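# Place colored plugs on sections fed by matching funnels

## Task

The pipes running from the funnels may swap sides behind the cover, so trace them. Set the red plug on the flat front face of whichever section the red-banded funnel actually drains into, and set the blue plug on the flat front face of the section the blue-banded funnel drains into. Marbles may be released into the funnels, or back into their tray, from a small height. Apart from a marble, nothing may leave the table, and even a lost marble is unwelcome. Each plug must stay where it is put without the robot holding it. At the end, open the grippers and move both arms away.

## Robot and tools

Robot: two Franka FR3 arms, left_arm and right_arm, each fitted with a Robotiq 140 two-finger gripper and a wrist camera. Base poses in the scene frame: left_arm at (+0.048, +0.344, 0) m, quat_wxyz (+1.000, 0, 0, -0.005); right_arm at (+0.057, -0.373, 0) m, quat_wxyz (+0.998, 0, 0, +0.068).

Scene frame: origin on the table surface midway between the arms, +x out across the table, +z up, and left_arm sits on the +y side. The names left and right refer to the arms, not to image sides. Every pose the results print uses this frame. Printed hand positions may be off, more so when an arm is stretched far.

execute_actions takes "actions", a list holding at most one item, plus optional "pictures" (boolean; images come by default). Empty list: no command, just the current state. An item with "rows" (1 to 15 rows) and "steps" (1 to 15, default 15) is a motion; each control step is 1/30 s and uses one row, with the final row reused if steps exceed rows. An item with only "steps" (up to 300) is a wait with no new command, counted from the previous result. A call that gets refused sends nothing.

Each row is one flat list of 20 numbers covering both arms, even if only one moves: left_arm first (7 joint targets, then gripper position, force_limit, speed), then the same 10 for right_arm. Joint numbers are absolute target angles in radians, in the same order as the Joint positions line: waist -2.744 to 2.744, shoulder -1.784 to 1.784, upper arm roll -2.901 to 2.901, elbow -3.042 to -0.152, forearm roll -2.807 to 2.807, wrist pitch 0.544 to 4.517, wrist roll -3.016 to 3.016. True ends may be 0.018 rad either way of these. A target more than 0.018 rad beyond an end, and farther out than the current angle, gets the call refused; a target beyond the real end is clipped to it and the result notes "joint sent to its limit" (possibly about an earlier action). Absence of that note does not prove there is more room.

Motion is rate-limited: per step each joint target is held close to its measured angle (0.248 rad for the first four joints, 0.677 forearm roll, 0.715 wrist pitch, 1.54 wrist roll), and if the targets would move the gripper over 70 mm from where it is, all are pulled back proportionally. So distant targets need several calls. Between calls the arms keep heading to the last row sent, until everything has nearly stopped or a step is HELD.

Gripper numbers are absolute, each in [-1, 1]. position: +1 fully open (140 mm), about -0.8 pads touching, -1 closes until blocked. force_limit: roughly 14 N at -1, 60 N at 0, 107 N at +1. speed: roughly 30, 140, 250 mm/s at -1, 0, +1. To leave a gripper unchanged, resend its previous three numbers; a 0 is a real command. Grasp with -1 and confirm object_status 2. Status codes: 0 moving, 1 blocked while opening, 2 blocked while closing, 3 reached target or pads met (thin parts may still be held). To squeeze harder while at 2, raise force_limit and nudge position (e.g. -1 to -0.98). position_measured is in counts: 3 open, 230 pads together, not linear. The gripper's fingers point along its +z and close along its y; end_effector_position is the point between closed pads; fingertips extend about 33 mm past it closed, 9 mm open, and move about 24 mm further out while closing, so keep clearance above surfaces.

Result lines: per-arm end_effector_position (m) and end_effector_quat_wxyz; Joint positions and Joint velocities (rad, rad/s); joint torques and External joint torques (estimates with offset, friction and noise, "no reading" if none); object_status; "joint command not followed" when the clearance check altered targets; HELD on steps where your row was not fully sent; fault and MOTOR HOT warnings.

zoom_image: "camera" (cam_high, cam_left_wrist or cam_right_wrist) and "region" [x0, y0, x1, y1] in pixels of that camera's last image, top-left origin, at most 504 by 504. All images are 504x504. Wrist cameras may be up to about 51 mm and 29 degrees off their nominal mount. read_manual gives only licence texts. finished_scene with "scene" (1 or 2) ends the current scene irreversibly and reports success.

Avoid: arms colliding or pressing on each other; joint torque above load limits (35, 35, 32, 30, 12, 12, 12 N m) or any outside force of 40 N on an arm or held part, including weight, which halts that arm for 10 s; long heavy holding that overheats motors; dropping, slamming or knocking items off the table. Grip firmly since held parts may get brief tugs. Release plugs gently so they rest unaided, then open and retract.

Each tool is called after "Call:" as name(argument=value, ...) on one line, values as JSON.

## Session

Call:
execute_actions(actions=[])

Scene clock: 0.00 s of 6600.00 s.
left_arm: end_effector_position=(+0.1761, +0.7529, +0.2247) position_measured=3 object_status=3 end_effector_quat_wxyz=(-0.357, -0.552, +0.695, +0.293) | right_arm: end_effector_position=(+0.1377, -0.1125, +0.3402) position_measured=3 object_status=3 end_effector_quat_wxyz=(+0.144, -0.560, +0.629, -0.520)
Joint positions: left_arm=[ 0.891  0.183 -0.091 -2.026  0.65   1.451  0.828] | right_arm=[ 1.388 -0.213  0.442 -2.287 -0.557  1.144  2.057]
Joint velocities: left_arm=[-0.001  0.     0.001  0.001 -0.001 -0.    -0.   ] | right_arm=[-0.    -0.     0.001 -0.001  0.    -0.     0.001]
Joint torques (N m, as the joint torque sensors report them, + toward a larger angle): no reading
External joint torques (N m, as the arm's controller estimates them; a push from outside toward a larger angle lowers the number): no reading

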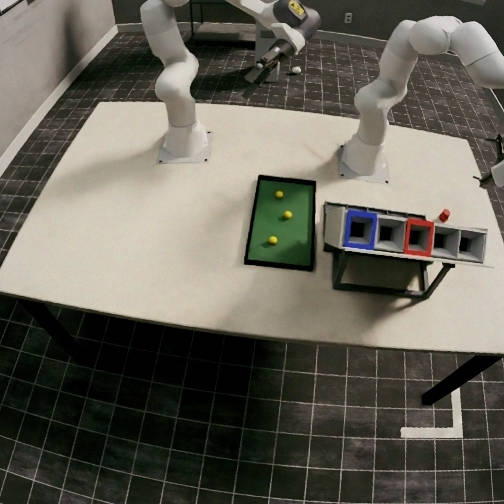

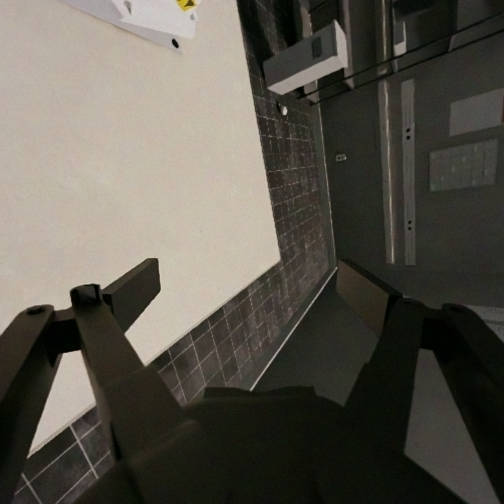

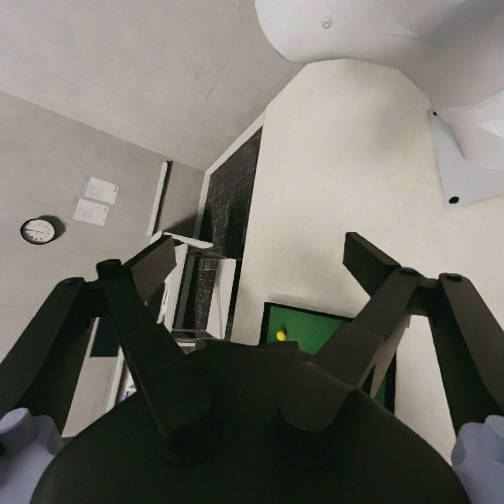

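Call:
execute_actions(actions=[{"rows":[[0.7,-0.5,0,-2.1,0,1.6,-0.5,-0.2,-0.6,0,-0.2,-0.6,0.2,-2.287,-0.557,1.4,2.057,1,0,0]]}], pictures=false)

Call:
execute_actions(actions=[{"steps":12}], pictures=false)

Call:
execute_actions(actions=[{"rows":[[-0.616,-0.4,0,-2.1,0,1.75,-2.198,-0.2,-0.6,0,-0.2,-0.6,0.2,-2.287,-0.557,1.4,2.057,1,0,0]]}], pictures=false)

Call:
execute_actions(actions=[{"steps":22}])

Call:
execute_actions(actions=[{"rows":[[-0.616,0.195,0,-2.177,0,2.375,-2.198,-0.2,-0.6,0,-0.2,-0.6,0.2,-2.287,-0.557,1.4,2.057,1,0,0]]}], pictures=false)

Call:
execute_actions(actions=[{"steps":30}])

Scene clock: 7.40 s of 6600.00 s.
left_arm: end_effector_position=(+0.3298, +0.6155, +0.3520) position_measured=108 object_status=0 end_effector_quat_wxyz=(+0.057, +0.882, -0.461, -0.075) | right_arm: end_effector_position=(+0.3653, -0.2863, +0.4143) position_measured=3 object_status=3 end_effector_quat_wxyz=(+0.076, -0.136, +0.922, -0.354)
Joint positions: left_arm=[ 0.712 -0.369 -0.011 -2.096  0.091  1.564  0.077] | right_arm=[ 0.513 -0.595  0.204 -2.282 -0.556  1.372  2.057]
Joint velocities: left_arm=[-0.116 -1.517  0.071  0.027 -0.623  0.179 -1.645] | right_arm=[-2.006 -0.018 -0.126 -0.025 -0.017  0.126 -0.   ]
Joint torques (N m, as the joint torque sensors report them, + toward a larger angle): left_arm=[-1.11 -9.58  2.01 22.63  0.08  2.05 -0.34] | right_arm=[  6.18 -12.3    2.35  20.85  -0.66   1.82   0.17]
External joint torques (N m, as the arm's controller estimates them; a push from outside toward a larger angle lowers the number): left_arm=[-2.07 -1.05  1.34  1.92 -1.25  0.21 -0.36] | right_arm=[-1.71 -1.26  0.14 -1.66 -0.16  0.57  0.2 ]
Steps of this call (steps 1 to 90: nothing new was sent; then 3.90 s passed at rest; steps 91 to 105: all 15 steps of this action). Readings (joint positions | what the end effector reports):
91: left_arm=[0.877 0.171 -0.077 -2.035 0.606 1.459 0.786] | right_arm=[1.370 -0.237 0.425 -2.295 -0.552 1.171 2.057] | left_arm position_measured=3 object_status=0 | right_arm position_measured=3 object_status=3
92: left_arm=[0.860 0.149 -0.066 -2.046 0.557 1.467 0.741] | right_arm=[1.332 -0.276 0.391 -2.296 -0.551 1.194 2.057] | left_arm position_measured=10 object_status=0 | right_arm position_measured=3 object_status=3
94: left_arm=[0.826 0.097 -0.050 -2.061 0.462 1.482 0.647] | right_arm=[1.238 -0.361 0.325 -2.293 -0.552 1.235 2.057] | left_arm position_measured=25 object_status=0 | right_arm position_measured=3 object_status=3
98: left_arm=[0.766 -0.038 -0.030 -2.083 0.291 1.515 0.443] | right_arm=[1.010 -0.520 0.241 -2.284 -0.554 1.305 2.057] | left_arm position_measured=55 object_status=0 | right_arm position_measured=3 object_status=3
105: the state above

Scene clock: 7.80 s of 6600.00 s.
left_arm: end_effector_position=(+0.3498, +0.5967, +0.4037) position_measured=154 object_status=3 end_effector_quat_wxyz=(-0.002, +0.964, -0.266, -0.004) | right_arm: end_effector_position=(+0.3538, -0.5067, +0.4118) position_measured=3 object_status=3 end_effector_quat_wxyz=(-0.043, +0.187, +0.915, -0.354)
Joint positions: left_arm=[ 0.702 -0.502 -0.002 -2.098  0.007  1.595 -0.342] | right_arm=[-0.18  -0.596  0.191 -2.287 -0.558  1.394  2.057]
Joint velocities: left_arm=[-0.001  0.01   0.002 -0.015 -0.026  0.011 -0.509] | right_arm=[-0.305 -0.002  0.008  0.     0.002  0.008  0.   ]
Joint torques (N m, as the joint torque sensors report them, + toward a larger angle): left_arm=[ -1.23 -12.09   0.78  25.85  -0.2    3.01  -0.13] | right_arm=[  2.   -11.34   4.78  22.1   -0.79   2.22   0.16]
External joint torques (N m, as the arm's controller estimates them; a push from outside toward a larger angle lowers the number): left_arm=[-1.2   2.76  1.25  1.5  -1.04  0.45 -0.13] | right_arm=[-1.77  0.    2.35 -1.88 -0.35  0.69  0.2 ]
Steps of this call (steps 1 to 12: the robot went on to your last target). Readings (joint positions | what the end effector reports):
1: left_arm=[0.709 -0.417 -0.008 -2.094 0.070 1.570 0.018] | right_arm=[0.441 -0.595 0.203 -2.282 -0.556 1.377 2.057] | left_arm position_measured=116 object_status=0 | right_arm position_measured=3 object_status=3
2: left_arm=[0.706 -0.454 -0.006 -2.091 0.054 1.576 -0.035] | right_arm=[0.369 -0.595 0.202 -2.283 -0.556 1.381 2.057] | left_arm position_measured=123 object_status=0 | right_arm position_measured=3 object_status=3
4: left_arm=[0.704 -0.497 -0.004 -2.086 0.033 1.585 -0.126] | right_arm=[0.226 -0.596 0.201 -2.284 -0.556 1.386 2.057] | left_arm position_measured=139 object_status=0 | right_arm position_measured=3 object_status=3
8: left_arm=[0.702 -0.506 -0.002 -2.093 0.014 1.593 -0.257] | right_arm=[-0.055 -0.596 0.200 -2.285 -0.556 1.393 2.057] | left_arm position_measured=154 object_status=0 | right_arm position_measured=3 object_status=3
12: the state above

Scene clock: 8.30 s of 6600.00 s.
left_arm: end_effector_position=(+0.4863, +0.3469, +0.3726) position_measured=154 object_status=3 end_effector_quat_wxyz=(-0.003, +0.999, -0.052, +0.011) | right_arm: end_effector_position=(+0.3530, -0.5100, +0.4128) position_measured=3 object_status=3 end_effector_quat_wxyz=(-0.043, +0.193, +0.914, -0.355)
Joint positions: left_arm=[ 0.01  -0.402  0.002 -2.1    0.006  1.72  -1.466] | right_arm=[-0.198 -0.598  0.197 -2.287 -0.558  1.397  2.057]
Joint velocities: left_arm=[-1.353  0.016 -0.096 -0.    -0.012  0.099 -1.433] | right_arm=[-0.     0.     0.    -0.002  0.001  0.001  0.001]
Joint torques (N m, as the joint torque sensors report them, + toward a larger angle): left_arm=[  2.86 -16.16   3.45  25.91   0.28   2.5   -0.29] | right_arm=[ -1.18 -10.7    0.45  22.31  -0.87   1.85   0.13]
External joint torques (N m, as the arm's controller estimates them; a push from outside toward a larger angle lowers the number): left_arm=[-2.34  3.37 -0.43  1.6  -0.85  0.2  -0.29] | right_arm=[-1.21 -0.79  3.07 -0.77  0.14  0.68  0.17]
Steps of this call (steps 1 to 15: all 15 steps of this action). Readings (joint positions | what the end effector reports):
1: left_arm=[0.668 -0.494 0.011 -2.096 0.009 1.609 -0.430] | right_arm=[-0.188 -0.596 0.191 -2.287 -0.558 1.394 2.057] | left_arm position_measured=154 object_status=3 | right_arm position_measured=3 object_status=3
2: left_arm=[0.627 -0.481 0.015 -2.094 0.009 1.624 -0.521] | right_arm=[-0.192 -0.597 0.192 -2.287 -0.558 1.394 2.057] | left_arm position_measured=154 object_status=3 | right_arm position_measured=3 object_status=3
4: left_arm=[0.539 -0.453 0.014 -2.096 0.008 1.648 -0.703] | right_arm=[-0.196 -0.597 0.195 -2.287 -0.558 1.395 2.057] | left_arm position_measured=154 object_status=3 | right_arm position_measured=3 object_status=3
8: left_arm=[0.351 -0.417 0.008 -2.100 0.007 1.684 -1.039] | right_arm=[-0.198 -0.598 0.197 -2.287 -0.558 1.396 2.057] | left_arm position_measured=154 object_status=3 | right_arm position_measured=3 object_status=3
15: the state above

Scene clock: 9.03 s of 6600.00 s.
left_arm: end_effector_position=(+0.4105, +0.0829, +0.3747) position_measured=154 object_status=3 end_effector_quat_wxyz=(+0.012, +0.998, -0.050, +0.021) | right_arm: end_effector_position=(+0.3531, -0.5100, +0.4128) position_measured=3 object_status=3 end_effector_quat_wxyz=(-0.042, +0.193, +0.914, -0.355)
Joint positions: left_arm=[-0.613 -0.401 -0.002 -2.1    0.002  1.747 -2.096] | right_arm=[-0.199 -0.598  0.198 -2.287 -0.558  1.397  2.057]
Joint velocities: left_arm=[-0.003  0.001  0.014 -0.    -0.001  0.003 -0.324] | right_arm=[-0.001  0.    -0.     0.001  0.001 -0.001  0.001]
Joint torques (N m, as the joint torque sensors report them, + toward a larger angle): left_arm=[ -1.51 -17.92   0.01  25.32   0.37   3.06  -0.2 ] | right_arm=[ -0.75 -11.02  -0.06  22.12  -0.95   1.86   0.18]
External joint torques (N m, as the arm's controller estimates them; a push from outside toward a larger angle lowers the number): left_arm=[-1.21  0.11  0.75  0.99 -0.5   0.44 -0.2 ] | right_arm=[-0.75 -1.09  2.6  -1.04  0.06  0.68  0.22]
Steps of this call (steps 1 to 22: the robot went on to your last target). Readings (joint positions | what the end effector reports):
1: left_arm=[-0.039 -0.402 0.002 -2.100 0.006 1.723 -1.512] | right_arm=[-0.198 -0.598 0.197 -2.287 -0.558 1.397 2.057] | left_arm position_measured=154 object_status=3 | right_arm position_measured=3 object_status=3
2: left_arm=[-0.088 -0.401 0.002 -2.100 0.006 1.726 -1.556] | right_arm=[-0.198 -0.598 0.197 -2.287 -0.558 1.397 2.057] | left_arm position_measured=154 object_status=3 | right_arm position_measured=3 object_status=3
4: left_arm=[-0.187 -0.401 0.001 -2.100 0.005 1.731 -1.636] | right_arm=[-0.198 -0.598 0.197 -2.287 -0.558 1.397 2.057] | left_arm position_measured=154 object_status=3 | right_arm position_measured=3 object_status=3
8: left_arm=[-0.385 -0.401 0.000 -2.100 0.005 1.738 -1.766] | right_arm=[-0.198 -0.598 0.197 -2.287 -0.558 1.397 2.057] | left_arm position_measured=154 object_status=3 | right_arm position_measured=3 object_status=3
22: the state above

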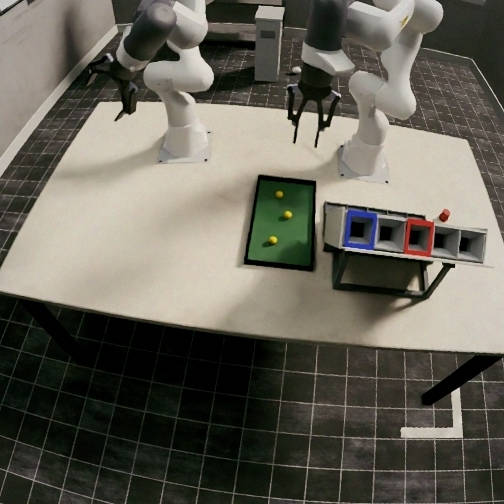

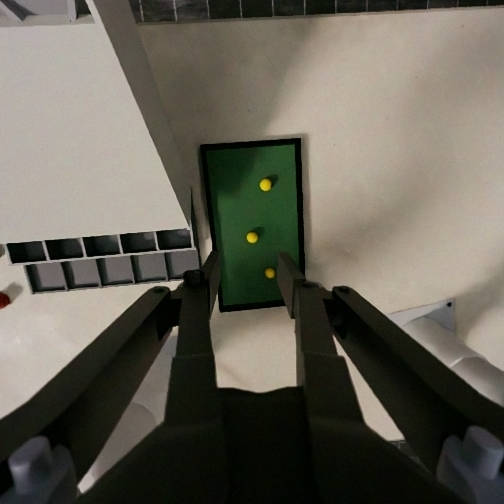

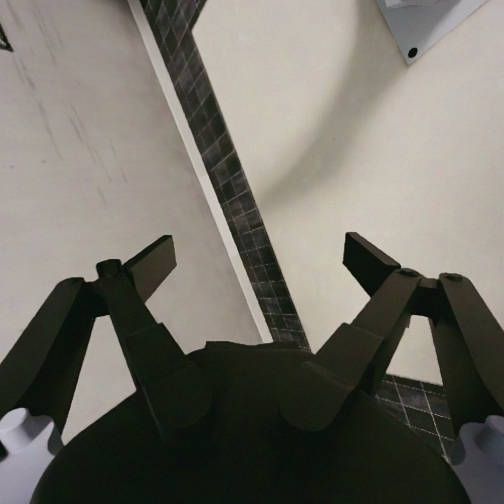

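Scene clock: 9.53 s of 6600.00 s.
left_arm: end_effector_position=(+0.4817, +0.0311, +0.1202) position_measured=154 object_status=3 end_effector_quat_wxyz=(-0.016, +0.999, -0.023, -0.021) | right_arm: end_effector_position=(+0.3531, -0.5100, +0.4128) position_measured=3 object_status=3 end_effector_quat_wxyz=(-0.042, +0.193, +0.914, -0.355)
Joint positions: left_arm=[-0.613  0.128 -0.002 -2.168  0.002  2.243 -2.152] | right_arm=[-0.199 -0.598  0.198 -2.287 -0.558  1.397  2.057]
Joint velocities: left_arm=[-0.005  1.101  0.002 -0.188  0.001  0.765 -0.137] | right_arm=[-0.001 -0.002 -0.     0.    -0.001  0.     0.   ]
Joint torques (N m, as the joint torque sensors report them, + toward a larger angle): left_arm=[ -0.89 -48.35   0.64  28.21   0.1    3.26  -0.16] | right_arm=[ -0.74 -10.36   0.03  22.46  -0.9    1.78   0.2 ]
External joint torques (N m, as the arm's controller estimates them; a push from outside toward a larger angle lowers the number): left_arm=[-1.03  1.14  0.35  1.18 -0.56  0.56 -0.15] | right_arm=[-0.74 -0.2   2.71 -0.81  0.13  0.6   0.24]
Steps of this call (steps 1 to 15: all 15 steps of this action). Readings (joint positions | what the end effector reports):
1: left_arm=[-0.613 -0.391 -0.002 -2.102 0.002 1.782 -2.100] | right_arm=[-0.199 -0.598 0.198 -2.287 -0.558 1.397 2.057] | left_arm position_measured=154 object_status=3 | right_arm position_measured=3 object_status=3
2: left_arm=[-0.613 -0.369 -0.002 -2.105 0.002 1.824 -2.103] | right_arm=[-0.199 -0.598 0.198 -2.287 -0.558 1.397 2.057] | left_arm position_measured=154 object_status=3 | right_arm position_measured=3 object_status=3
4: left_arm=[-0.613 -0.312 -0.002 -2.117 0.002 1.903 -2.111] | right_arm=[-0.199 -0.598 0.198 -2.287 -0.558 1.397 2.057] | left_arm position_measured=154 object_status=3 | right_arm position_measured=3 object_status=3
8: left_arm=[-0.613 -0.168 -0.002 -2.140 0.002 2.047 -2.125] | right_arm=[-0.199 -0.598 0.198 -2.287 -0.558 1.397 2.057] | left_arm position_measured=154 object_status=3 | right_arm position_measured=3 object_status=3
15: the state above

Scene clock: 10.53 s of 6600.00 s.
left_arm: end_effector_position=(+0.4984, +0.0189, +0.0889) position_measured=154 object_status=3 end_effector_quat_wxyz=(-0.001, +1.000, -0.003, -0.001) | right_arm: end_effector_position=(+0.3531, -0.5100, +0.4128) position_measured=3 object_status=3 end_effector_quat_wxyz=(-0.042, +0.193, +0.914, -0.355)
Joint positions: left_arm=[-0.614  0.197 -0.002 -2.178  0.002  2.372 -2.193] | right_arm=[-0.199 -0.598  0.198 -2.287 -0.558  1.397  2.057]
Joint velocities: left_arm=[ 0.001 -0.001 -0.    -0.    -0.     0.001 -0.007] | right_arm=[ 0.002  0.     0.001 -0.     0.     0.001 -0.001]
Joint torques (N m, as the joint torque sensors report them, + toward a larger angle): left_arm=[ -2.2  -37.59   0.54  23.93   0.02   2.96   0.04] | right_arm=[ -0.65 -10.62   0.04  21.94  -0.79   1.87   0.2 ]
External joint torques (N m, as the arm's controller estimates them; a push from outside toward a larger angle lowers the number): left_arm=[-2.2  -1.67  0.36  2.46 -0.6   0.46  0.04] | right_arm=[-0.7  -0.58  2.64 -1.27  0.22  0.69  0.23]
Steps of this call (steps 1 to 30: the robot went on to your last target). Readings (joint positions | what the end effector reports):
1: left_arm=[-0.614 0.159 -0.002 -2.175 0.002 2.265 -2.157] | right_arm=[-0.199 -0.598 0.198 -2.287 -0.558 1.397 2.057] | left_arm position_measured=154 object_status=3 | right_arm position_measured=3 object_status=3
2: left_arm=[-0.614 0.181 -0.002 -2.181 0.002 2.283 -2.160] | right_arm=[-0.199 -0.598 0.198 -2.287 -0.558 1.397 2.057] | left_arm position_measured=154 object_status=3 | right_arm position_measured=3 object_status=3
4: left_arm=[-0.614 0.200 -0.002 -2.186 0.002 2.309 -2.167] | right_arm=[-0.199 -0.598 0.198 -2.287 -0.558 1.397 2.057] | left_arm position_measured=154 object_status=3 | right_arm position_measured=3 object_status=3
8: left_arm=[-0.614 0.199 -0.002 -2.181 0.002 2.343 -2.177] | right_arm=[-0.199 -0.598 0.198 -2.287 -0.558 1.397 2.057] | left_arm position_measured=154 object_status=3 | right_arm position_measured=3 object_status=3
30: the state above
All arms were judged still, so your last target was given up. Only a new action makes them travel on or press farther. Fingers that are still opening or closing keep moving.

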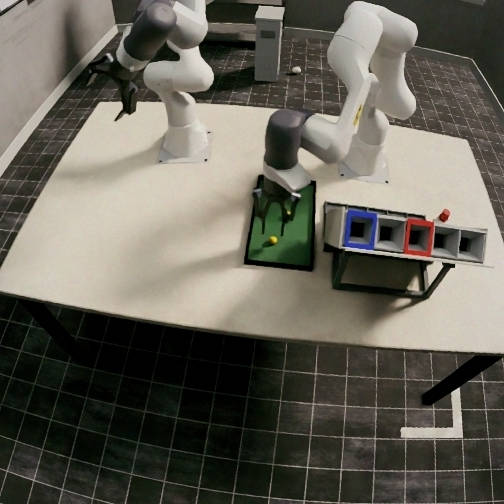

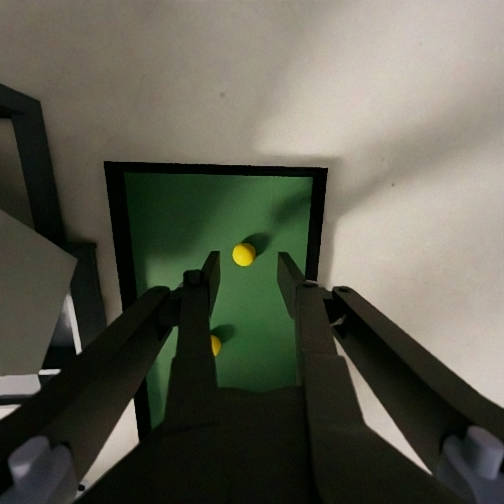

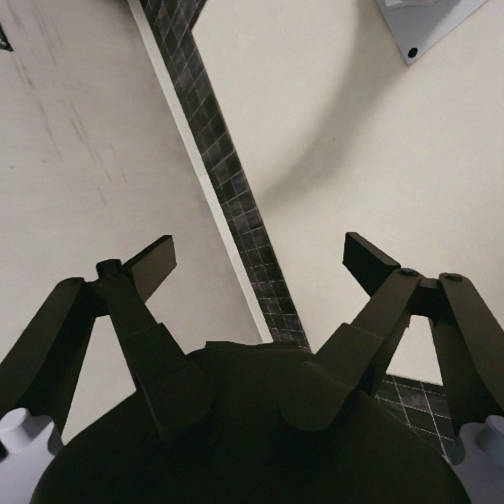

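Call:
execute_actions(actions=[{"rows":[[-0.603,0.21,0,-2.182,0,2.41,-2.19,-0.2,-0.6,0,-0.2,-0.6,0.2,-2.287,-0.557,1.4,2.057,1,0,0],[-0.603,0.222,0,-2.186,0,2.44,-2.19,-0.2,-0.6,0,-0.2,-0.6,0.2,-2.287,-0.557,1.4,2.057,1,0,0],[-0.603,0.234,0,-2.19,0,2.47,-2.19,-0.2,-0.6,0,-0.2,-0.6,0.2,-2.287,-0.557,1.4,2.057,1,0,0],[-0.603,0.246,0,-2.194,0,2.489,-2.19,-0.2,-0.6,0,-0.2,-0.6,0.2,-2.287,-0.557,1.4,2.057,1,0,0],[-0.603,0.258,0,-2.198,0,2.489,-2.19,-0.2,-0.6,0,-0.2,-0.6,0.2,-2.287,-0.557,1.4,2.057,1,0,0],[-0.603,0.27,0,-2.202,0,2.489,-2.19,-0.2,-0.6,0,-0.2,-0.6,0.2,-2.287,-0.557,1.4,2.057,1,0,0],[-0.603,0.283,0,-2.205,0,2.489,-2.19,-0.2,-0.6,0,-0.2,-0.6,0.2,-2.287,-0.557,1.4,2.057,1,0,0]]}])

Call:
execute_actions(actions=[{"rows":[[-0.603,0.283,0,-2.205,0,2.489,-2.19,-1,-0.6,-0.5,-0.2,-0.6,0.2,-2.287,-0.557,1.4,2.057,1,0,0]]}], pictures=false)

Call:
execute_actions(actions=[{"steps":6}], pictures=false)

Call:
execute_actions(actions=[{"rows":[[-0.603,-0.093,0,-1.583,0,1.49,-2.0,-1,-0.6,-0.5,-0.2,-0.6,0.2,-2.287,-0.557,1.4,2.057,1,0,0]]}], pictures=false)

Call:
execute_actions(actions=[{"rows":[[-0.232,-0.093,0,-1.583,0,1.49,-1.8,-1,-0.6,-0.5,-0.2,-0.6,0.2,-2.287,-0.557,1.4,2.057,1,0,0]]}], pictures=false)

Call:
execute_actions(actions=[{"rows":[[-0.173,0.233,0,-1.365,0,1.6,-1.75,-1,-0.6,-0.5,-0.2,-0.6,0.2,-2.287,-0.557,1.4,2.057,1,0,0]]}], pictures=false)

Call:
execute_actions(actions=[{"steps":10}])

Scene clock: 23.60 s of 6600.00 s.
left_arm: end_effector_position=(+0.4967, +0.0265, +0.0381) position_measured=154 object_status=3 end_effector_quat_wxyz=(-0.004, +1.000, +0.003, -0.005) | right_arm: end_effector_position=(+0.3531, -0.5100, +0.4128) position_measured=3 object_status=3 end_effector_quat_wxyz=(-0.042, +0.193, +0.914, -0.355)
Joint positions: left_arm=[-0.605  0.284 -0.001 -2.206  0.002  2.478 -2.194] | right_arm=[-0.199 -0.598  0.198 -2.287 -0.558  1.397  2.057]
Joint velocities: left_arm=[-0.001  0.002  0.001  0.005 -0.001  0.053 -0.   ] | right_arm=[ 0.001  0.001  0.    -0.    -0.     0.    -0.   ]
Joint torques (N m, as the joint torque sensors report them, + toward a larger angle): left_arm=[  1.52 -38.75   0.47  23.24   0.     2.69   0.43] | right_arm=[ -1.13 -10.91  -0.22  22.3   -0.98   1.9    0.1 ]
External joint torques (N m, as the arm's controller estimates them; a push from outside toward a larger angle lowers the number): left_arm=[ 1.59 -1.84  0.26  3.42 -0.55  0.27  0.43] | right_arm=[-1.13 -1.01  2.44 -0.81  0.03  0.72  0.14]
Steps of this call (steps 1 to 90: nothing new was sent; then 9.57 s passed at rest; steps 91 to 105: all 15 steps of this action). Readings (joint positions | what the end effector reports):
91: left_arm=[-0.613 0.198 -0.002 -2.178 0.002 2.378 -2.194] | right_arm=[-0.199 -0.598 0.198 -2.287 -0.558 1.397 2.057] | left_arm position_measured=154 object_status=3 | right_arm position_measured=3 object_status=3
92: left_arm=[-0.611 0.202 -0.002 -2.178 0.002 2.389 -2.194] | right_arm=[-0.199 -0.598 0.198 -2.287 -0.558 1.397 2.057] | left_arm position_measured=154 object_status=3 | right_arm position_measured=3 object_status=3
94: left_arm=[-0.607 0.217 -0.001 -2.182 0.002 2.419 -2.194] | right_arm=[-0.199 -0.598 0.198 -2.287 -0.558 1.397 2.057] | left_arm position_measured=154 object_status=3 | right_arm position_measured=3 object_status=3
98: left_arm=[-0.605 0.263 -0.001 -2.197 0.002 2.456 -2.194] | right_arm=[-0.199 -0.598 0.198 -2.287 -0.558 1.397 2.057] | left_arm position_measured=154 object_status=3 | right_arm position_measured=3 object_status=3
105: the state above

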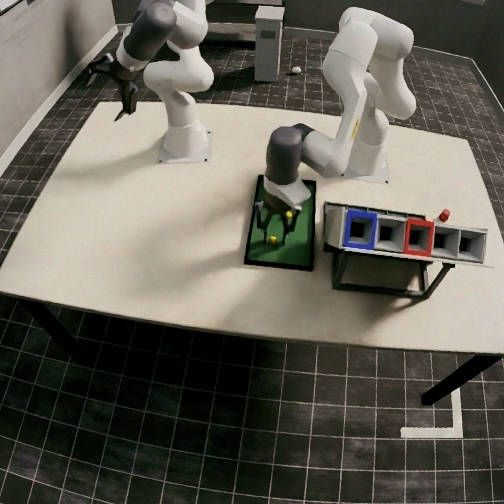

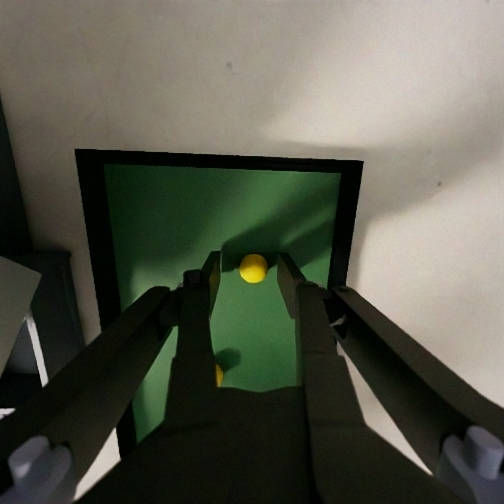

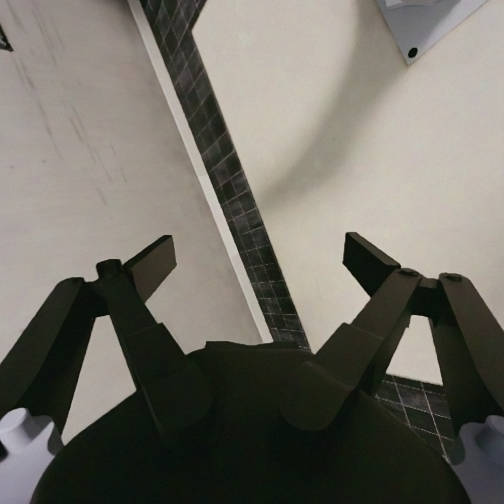

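Scene clock: 24.10 s of 6600.00 s.
left_arm: end_effector_position=(+0.4989, +0.0249, +0.0389) position_measured=197 object_status=0 end_effector_quat_wxyz=(-0.002, +1.000, +0.003, -0.002) | right_arm: end_effector_position=(+0.3531, -0.5100, +0.4128) position_measured=3 object_status=3 end_effector_quat_wxyz=(-0.042, +0.193, +0.914, -0.355)
Joint positions: left_arm=[-0.605  0.284 -0.001 -2.206  0.002  2.486 -2.194] | right_arm=[-0.199 -0.598  0.198 -2.287 -0.558  1.397  2.057]
Joint velocities: left_arm=[-0.     0.     0.     0.     0.001  0.002 -0.001] | right_arm=[-0.    -0.001 -0.     0.001 -0.001 -0.001  0.   ]
Joint torques (N m, as the joint torque sensors report them, + toward a larger angle): left_arm=[  1.21 -37.63   0.23  21.78  -0.04   2.74   0.23] | right_arm=[ -1.19 -11.12  -0.59  22.4   -0.89   1.8    0.16]
External joint torques (N m, as the arm's controller estimates them; a push from outside toward a larger angle lowers the number): left_arm=[ 1.16 -0.51 -0.11  1.77 -0.59  0.25  0.23] | right_arm=[-1.19 -1.1   2.08 -0.78  0.13  0.63  0.2 ]
Steps of this call (steps 1 to 15: all 15 steps of this action). Readings (joint positions | what the end effector reports):
1: left_arm=[-0.605 0.284 -0.001 -2.206 0.002 2.479 -2.194] | right_arm=[-0.199 -0.598 0.198 -2.287 -0.558 1.397 2.057] | left_arm position_measured=154 object_status=0 | right_arm position_measured=3 object_status=3
2: left_arm=[-0.605 0.284 -0.001 -2.206 0.002 2.480 -2.194] | right_arm=[-0.199 -0.598 0.198 -2.287 -0.558 1.397 2.057] | left_arm position_measured=158 object_status=0 | right_arm position_measured=3 object_status=3
4: left_arm=[-0.605 0.284 -0.001 -2.206 0.002 2.482 -2.194] | right_arm=[-0.199 -0.598 0.198 -2.287 -0.558 1.397 2.057] | left_arm position_measured=167 object_status=0 | right_arm position_measured=3 object_status=3
8: left_arm=[-0.605 0.284 -0.001 -2.206 0.002 2.485 -2.194] | right_arm=[-0.199 -0.598 0.198 -2.287 -0.558 1.397 2.057] | left_arm position_measured=186 object_status=0 | right_arm position_measured=3 object_status=3
15: the state above

Scene clock: 24.30 s of 6600.00 s.
left_arm: end_effector_position=(+0.4990, +0.0249, +0.0390) position_measured=197 object_status=2 end_effector_quat_wxyz=(-0.002, +1.000, +0.003, -0.001) | right_arm: end_effector_position=(+0.3531, -0.5100, +0.4128) position_measured=3 object_status=3 end_effector_quat_wxyz=(-0.042, +0.193, +0.914, -0.355)
Joint positions: left_arm=[-0.605  0.284 -0.001 -2.206  0.002  2.486 -2.194] | right_arm=[-0.199 -0.598  0.198 -2.287 -0.558  1.397  2.057]
Joint velocities: left_arm=[ 0.002  0.     0.001  0.001 -0.     0.001  0.001] | right_arm=[-0.     0.     0.001  0.     0.     0.     0.   ]
Joint torques (N m, as the joint torque sensors report them, + toward a larger angle): left_arm=[  1.14 -38.33   0.72  22.91   0.03   2.82   0.32] | right_arm=[ -0.42 -10.1   -0.08  21.77  -0.87   1.8    0.13]
External joint torques (N m, as the arm's controller estimates them; a push from outside toward a larger angle lowers the number): left_arm=[ 1.01 -1.26  0.32  2.95 -0.51  0.34  0.32] | right_arm=[-0.43 -0.05  2.58 -1.43  0.15  0.62  0.16]
Steps of this call (steps 1 to 6: the robot went on to your last target). Readings (joint positions | what the end effector reports):
1: left_arm=[-0.605 0.284 -0.001 -2.206 0.002 2.486 -2.194] | right_arm=[-0.199 -0.598 0.198 -2.287 -0.558 1.397 2.057] | left_arm position_measured=197 object_status=2 | right_arm position_measured=3 object_status=3
2: left_arm=[-0.605 0.284 -0.001 -2.206 0.002 2.486 -2.194] | right_arm=[-0.199 -0.598 0.198 -2.287 -0.558 1.397 2.057] | left_arm position_measured=197 object_status=2 | right_arm position_measured=3 object_status=3
4: left_arm=[-0.605 0.284 -0.001 -2.206 0.002 2.486 -2.194] | right_arm=[-0.199 -0.598 0.198 -2.287 -0.558 1.397 2.057] | left_arm position_measured=197 object_status=2 | right_arm position_measured=3 object_status=3
6: the state above

Scene clock: 24.80 s of 6600.00 s.
left_arm: end_effector_position=(+0.5298, +0.0035, +0.3554) position_measured=197 object_status=2 end_effector_quat_wxyz=(+0.028, +0.998, -0.039, +0.045) | right_arm: end_effector_position=(+0.3531, -0.5100, +0.4128) position_measured=3 object_status=3 end_effector_quat_wxyz=(-0.042, +0.193, +0.914, -0.355)
Joint positions: left_arm=[-0.605 -0.02  -0.001 -1.771  0.002  1.859 -2.11 ] | right_arm=[-0.199 -0.598  0.198 -2.287 -0.558  1.397  2.057]
Joint velocities: left_arm=[-0.001 -0.426  0.001  1.08   0.    -0.988  0.166] | right_arm=[-0.001 -0.     0.     0.    -0.001  0.     0.001]
Joint torques (N m, as the joint torque sensors report them, + toward a larger angle): left_arm=[  0.5  -30.73  -0.11  20.68   0.57   1.23   0.4 ] | right_arm=[ -0.59 -10.3    0.82  22.24  -0.93   1.85   0.15]
External joint torques (N m, as the arm's controller estimates them; a push from outside toward a larger angle lowers the number): left_arm=[ 0.38 -3.06 -0.21  2.29 -0.3  -0.62  0.41] | right_arm=[-0.61 -0.21  3.47 -0.98  0.1   0.67  0.19]
Steps of this call (steps 1 to 15: all 15 steps of this action). Readings (joint positions | what the end effector reports):
1: left_arm=[-0.605 0.277 -0.001 -2.192 0.002 2.437 -2.187] | right_arm=[-0.199 -0.598 0.198 -2.287 -0.558 1.397 2.057] | left_arm position_measured=197 object_status=2 | right_arm position_measured=3 object_status=3
2: left_arm=[-0.605 0.258 -0.001 -2.169 0.002 2.387 -2.180] | right_arm=[-0.199 -0.598 0.198 -2.287 -0.558 1.397 2.057] | left_arm position_measured=197 object_status=2 | right_arm position_measured=3 object_status=3
4: left_arm=[-0.605 0.210 -0.001 -2.117 0.002 2.295 -2.168] | right_arm=[-0.199 -0.598 0.198 -2.287 -0.558 1.397 2.057] | left_arm position_measured=197 object_status=2 | right_arm position_measured=3 object_status=3
8: left_arm=[-0.605 0.108 -0.001 -2.007 0.002 2.127 -2.147] | right_arm=[-0.199 -0.598 0.198 -2.287 -0.558 1.397 2.057] | left_arm position_measured=197 object_status=2 | right_arm position_measured=3 object_status=3
15: the state above

Scene clock: 25.30 s of 6600.00 s.
left_arm: end_effector_position=(+0.5674, +0.2203, +0.4544) position_measured=197 object_status=2 end_effector_quat_wxyz=(+0.007, +0.998, +0.051, +0.026) | right_arm: end_effector_position=(+0.3531, -0.5100, +0.4128) position_measured=3 object_status=3 end_effector_quat_wxyz=(-0.042, +0.193, +0.914, -0.355)
Joint positions: left_arm=[-0.235 -0.093  0.01  -1.586  0.002  1.547 -1.907] | right_arm=[-0.199 -0.598  0.198 -2.287 -0.558  1.397  2.057]
Joint velocities: left_arm=[ 0.083 -0.01  -0.011  0.036  0.    -0.326  0.342] | right_arm=[ 0.001 -0.001  0.001 -0.001 -0.    -0.001 -0.001]
Joint torques (N m, as the joint torque sensors report them, + toward a larger angle): left_arm=[ -3.13 -26.08  -6.41  25.24   0.43   2.18   0.39] | right_arm=[ -0.22 -11.07   0.33  22.95  -0.87   1.79   0.12]
External joint torques (N m, as the arm's controller estimates them; a push from outside toward a larger angle lowers the number): left_arm=[ 1.12 -0.71 -0.94  3.14  0.15 -0.47  0.38] | right_arm=[-0.19 -1.19  3.01 -0.11  0.14  0.62  0.16]
Steps of this call (steps 1 to 15: all 15 steps of this action). Readings (joint positions | what the end effector reports):
1: left_arm=[-0.587 -0.035 -0.012 -1.742 0.002 1.835 -2.098] | right_arm=[-0.199 -0.598 0.198 -2.287 -0.558 1.397 2.057] | left_arm position_measured=197 object_status=2 | right_arm position_measured=3 object_status=3
2: left_arm=[-0.562 -0.047 -0.016 -1.718 0.002 1.813 -2.086] | right_arm=[-0.199 -0.598 0.198 -2.287 -0.558 1.397 2.057] | left_arm position_measured=197 object_status=2 | right_arm position_measured=3 object_status=3
4: left_arm=[-0.503 -0.064 -0.017 -1.680 0.002 1.771 -2.064] | right_arm=[-0.199 -0.598 0.198 -2.287 -0.558 1.397 2.057] | left_arm position_measured=197 object_status=2 | right_arm position_measured=3 object_status=3
8: left_arm=[-0.371 -0.080 -0.010 -1.629 0.002 1.688 -2.016] | right_arm=[-0.199 -0.598 0.198 -2.287 -0.558 1.397 2.057] | left_arm position_measured=197 object_status=2 | right_arm position_measured=3 object_status=3
15: the state above

Scene clock: 25.80 s of 6600.00 s.
left_arm: end_effector_position=(+0.6632, +0.2306, +0.3721) position_measured=197 object_status=2 end_effector_quat_wxyz=(-0.002, +1.000, +0.017, -0.003) | right_arm: end_effector_position=(+0.3531, -0.5100, +0.4128) position_measured=3 object_status=3 end_effector_quat_wxyz=(-0.042, +0.193, +0.914, -0.355)
Joint positions: left_arm=[-0.175  0.235  0.002 -1.368  0.001  1.595 -1.788] | right_arm=[-0.199 -0.598  0.198 -2.287 -0.558  1.397  2.057]
Joint velocities: left_arm=[-0.001 -0.007 -0.006  0.025 -0.001  0.015  0.112] | right_arm=[-0.001  0.     0.     0.001  0.002 -0.001  0.001]
Joint torques (N m, as the joint torque sensors report them, + toward a larger angle): left_arm=[  0.84 -40.52  -1.08  25.89   0.53   2.98   0.48] | right_arm=[ -0.39 -11.01  -0.02  22.25  -0.66   1.81   0.2 ]
External joint torques (N m, as the arm's controller estimates them; a push from outside toward a larger angle lowers the number): left_arm=[ 0.84 -1.89 -1.33  2.58 -0.35  0.56  0.48] | right_arm=[-0.36 -0.98  2.68 -0.97  0.36  0.63  0.24]
Steps of this call (steps 1 to 15: all 15 steps of this action). Readings (joint positions | what the end effector reports):
1: left_arm=[-0.224 -0.061 0.005 -1.537 0.001 1.536 -1.896] | right_arm=[-0.199 -0.598 0.198 -2.287 -0.558 1.397 2.057] | left_arm position_measured=197 object_status=2 | right_arm position_measured=3 object_status=3
2: left_arm=[-0.215 -0.018 0.003 -1.489 0.001 1.547 -1.886] | right_arm=[-0.199 -0.598 0.198 -2.287 -0.558 1.397 2.057] | left_arm position_measured=197 object_status=2 | right_arm position_measured=3 object_status=3
4: left_arm=[-0.199 0.069 0.003 -1.429 0.001 1.562 -1.868] | right_arm=[-0.199 -0.598 0.198 -2.287 -0.558 1.397 2.057] | left_arm position_measured=197 object_status=2 | right_arm position_measured=3 object_status=3
8: left_arm=[-0.178 0.213 0.003 -1.386 0.001 1.582 -1.828] | right_arm=[-0.199 -0.598 0.198 -2.287 -0.558 1.397 2.057] | left_arm position_measured=197 object_status=2 | right_arm position_measured=3 object_status=3
15: the state above

Scene clock: 26.13 s of 6600.00 s.
left_arm: end_effector_position=(+0.6640, +0.2303, +0.3730) position_measured=197 object_status=2 end_effector_quat_wxyz=(-0.001, +1.000, +0.006, -0.002) | right_arm: end_effector_position=(+0.3531, -0.5100, +0.4128) position_measured=3 object_status=3 end_effector_quat_wxyz=(-0.042, +0.193, +0.914, -0.355)
Joint positions: left_arm=[-0.175  0.235  0.002 -1.366  0.001  1.597 -1.765] | right_arm=[-0.199 -0.598  0.198 -2.287 -0.558  1.397  2.057]
Joint velocities: left_arm=[-0.     0.    -0.001  0.002  0.     0.001  0.038] | right_arm=[ 0.001 -0.    -0.     0.    -0.001 -0.     0.001]
Joint torques (N m, as the joint torque sensors report them, + toward a larger angle): left_arm=[  1.09 -40.11  -1.51  26.6    0.35   2.92   0.29] | right_arm=[ -1.49 -10.91   0.18  22.8   -0.91   1.74   0.09]
External joint torques (N m, as the arm's controller estimates them; a push from outside toward a larger angle lowers the number): left_arm=[ 1.11 -0.58 -1.74  2.7  -0.54  0.4   0.29] | right_arm=[-1.51 -0.93  2.83 -0.37  0.11  0.56  0.13]
Steps of this call (steps 1 to 10: the robot went on to your last target). Readings (joint positions | what the end effector reports):
1: left_arm=[-0.175 0.235 0.002 -1.367 0.001 1.596 -1.785] | right_arm=[-0.199 -0.598 0.198 -2.287 -0.558 1.397 2.057] | left_arm position_measured=197 object_status=2 | right_arm position_measured=3 object_status=3
2: left_arm=[-0.175 0.235 0.002 -1.367 0.001 1.596 -1.782] | right_arm=[-0.199 -0.598 0.198 -2.287 -0.558 1.397 2.057] | left_arm position_measured=197 object_status=2 | right_arm position_measured=3 object_status=3
4: left_arm=[-0.175 0.235 0.002 -1.366 0.001 1.596 -1.776] | right_arm=[-0.199 -0.598 0.198 -2.287 -0.558 1.397 2.057] | left_arm position_measured=197 object_status=2 | right_arm position_measured=3 object_status=3
8: left_arm=[-0.175 0.235 0.002 -1.366 0.001 1.597 -1.768] | right_arm=[-0.199 -0.598 0.198 -2.287 -0.558 1.397 2.057] | left_arm position_measured=197 object_status=2 | right_arm position_measured=3 object_status=3
10: the state above

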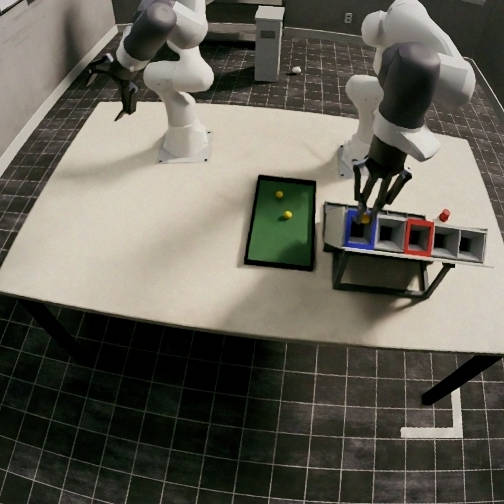

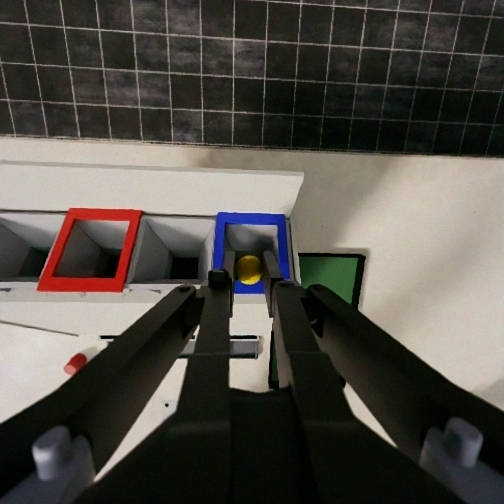

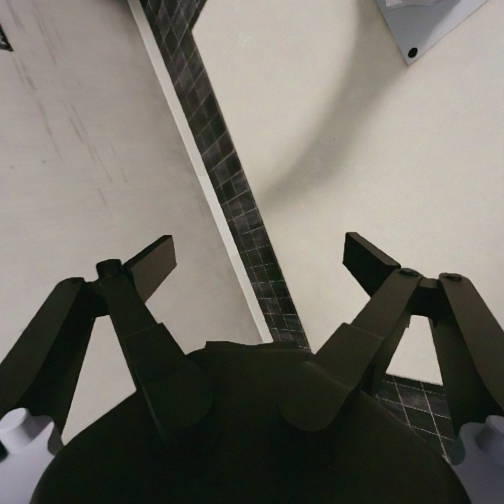

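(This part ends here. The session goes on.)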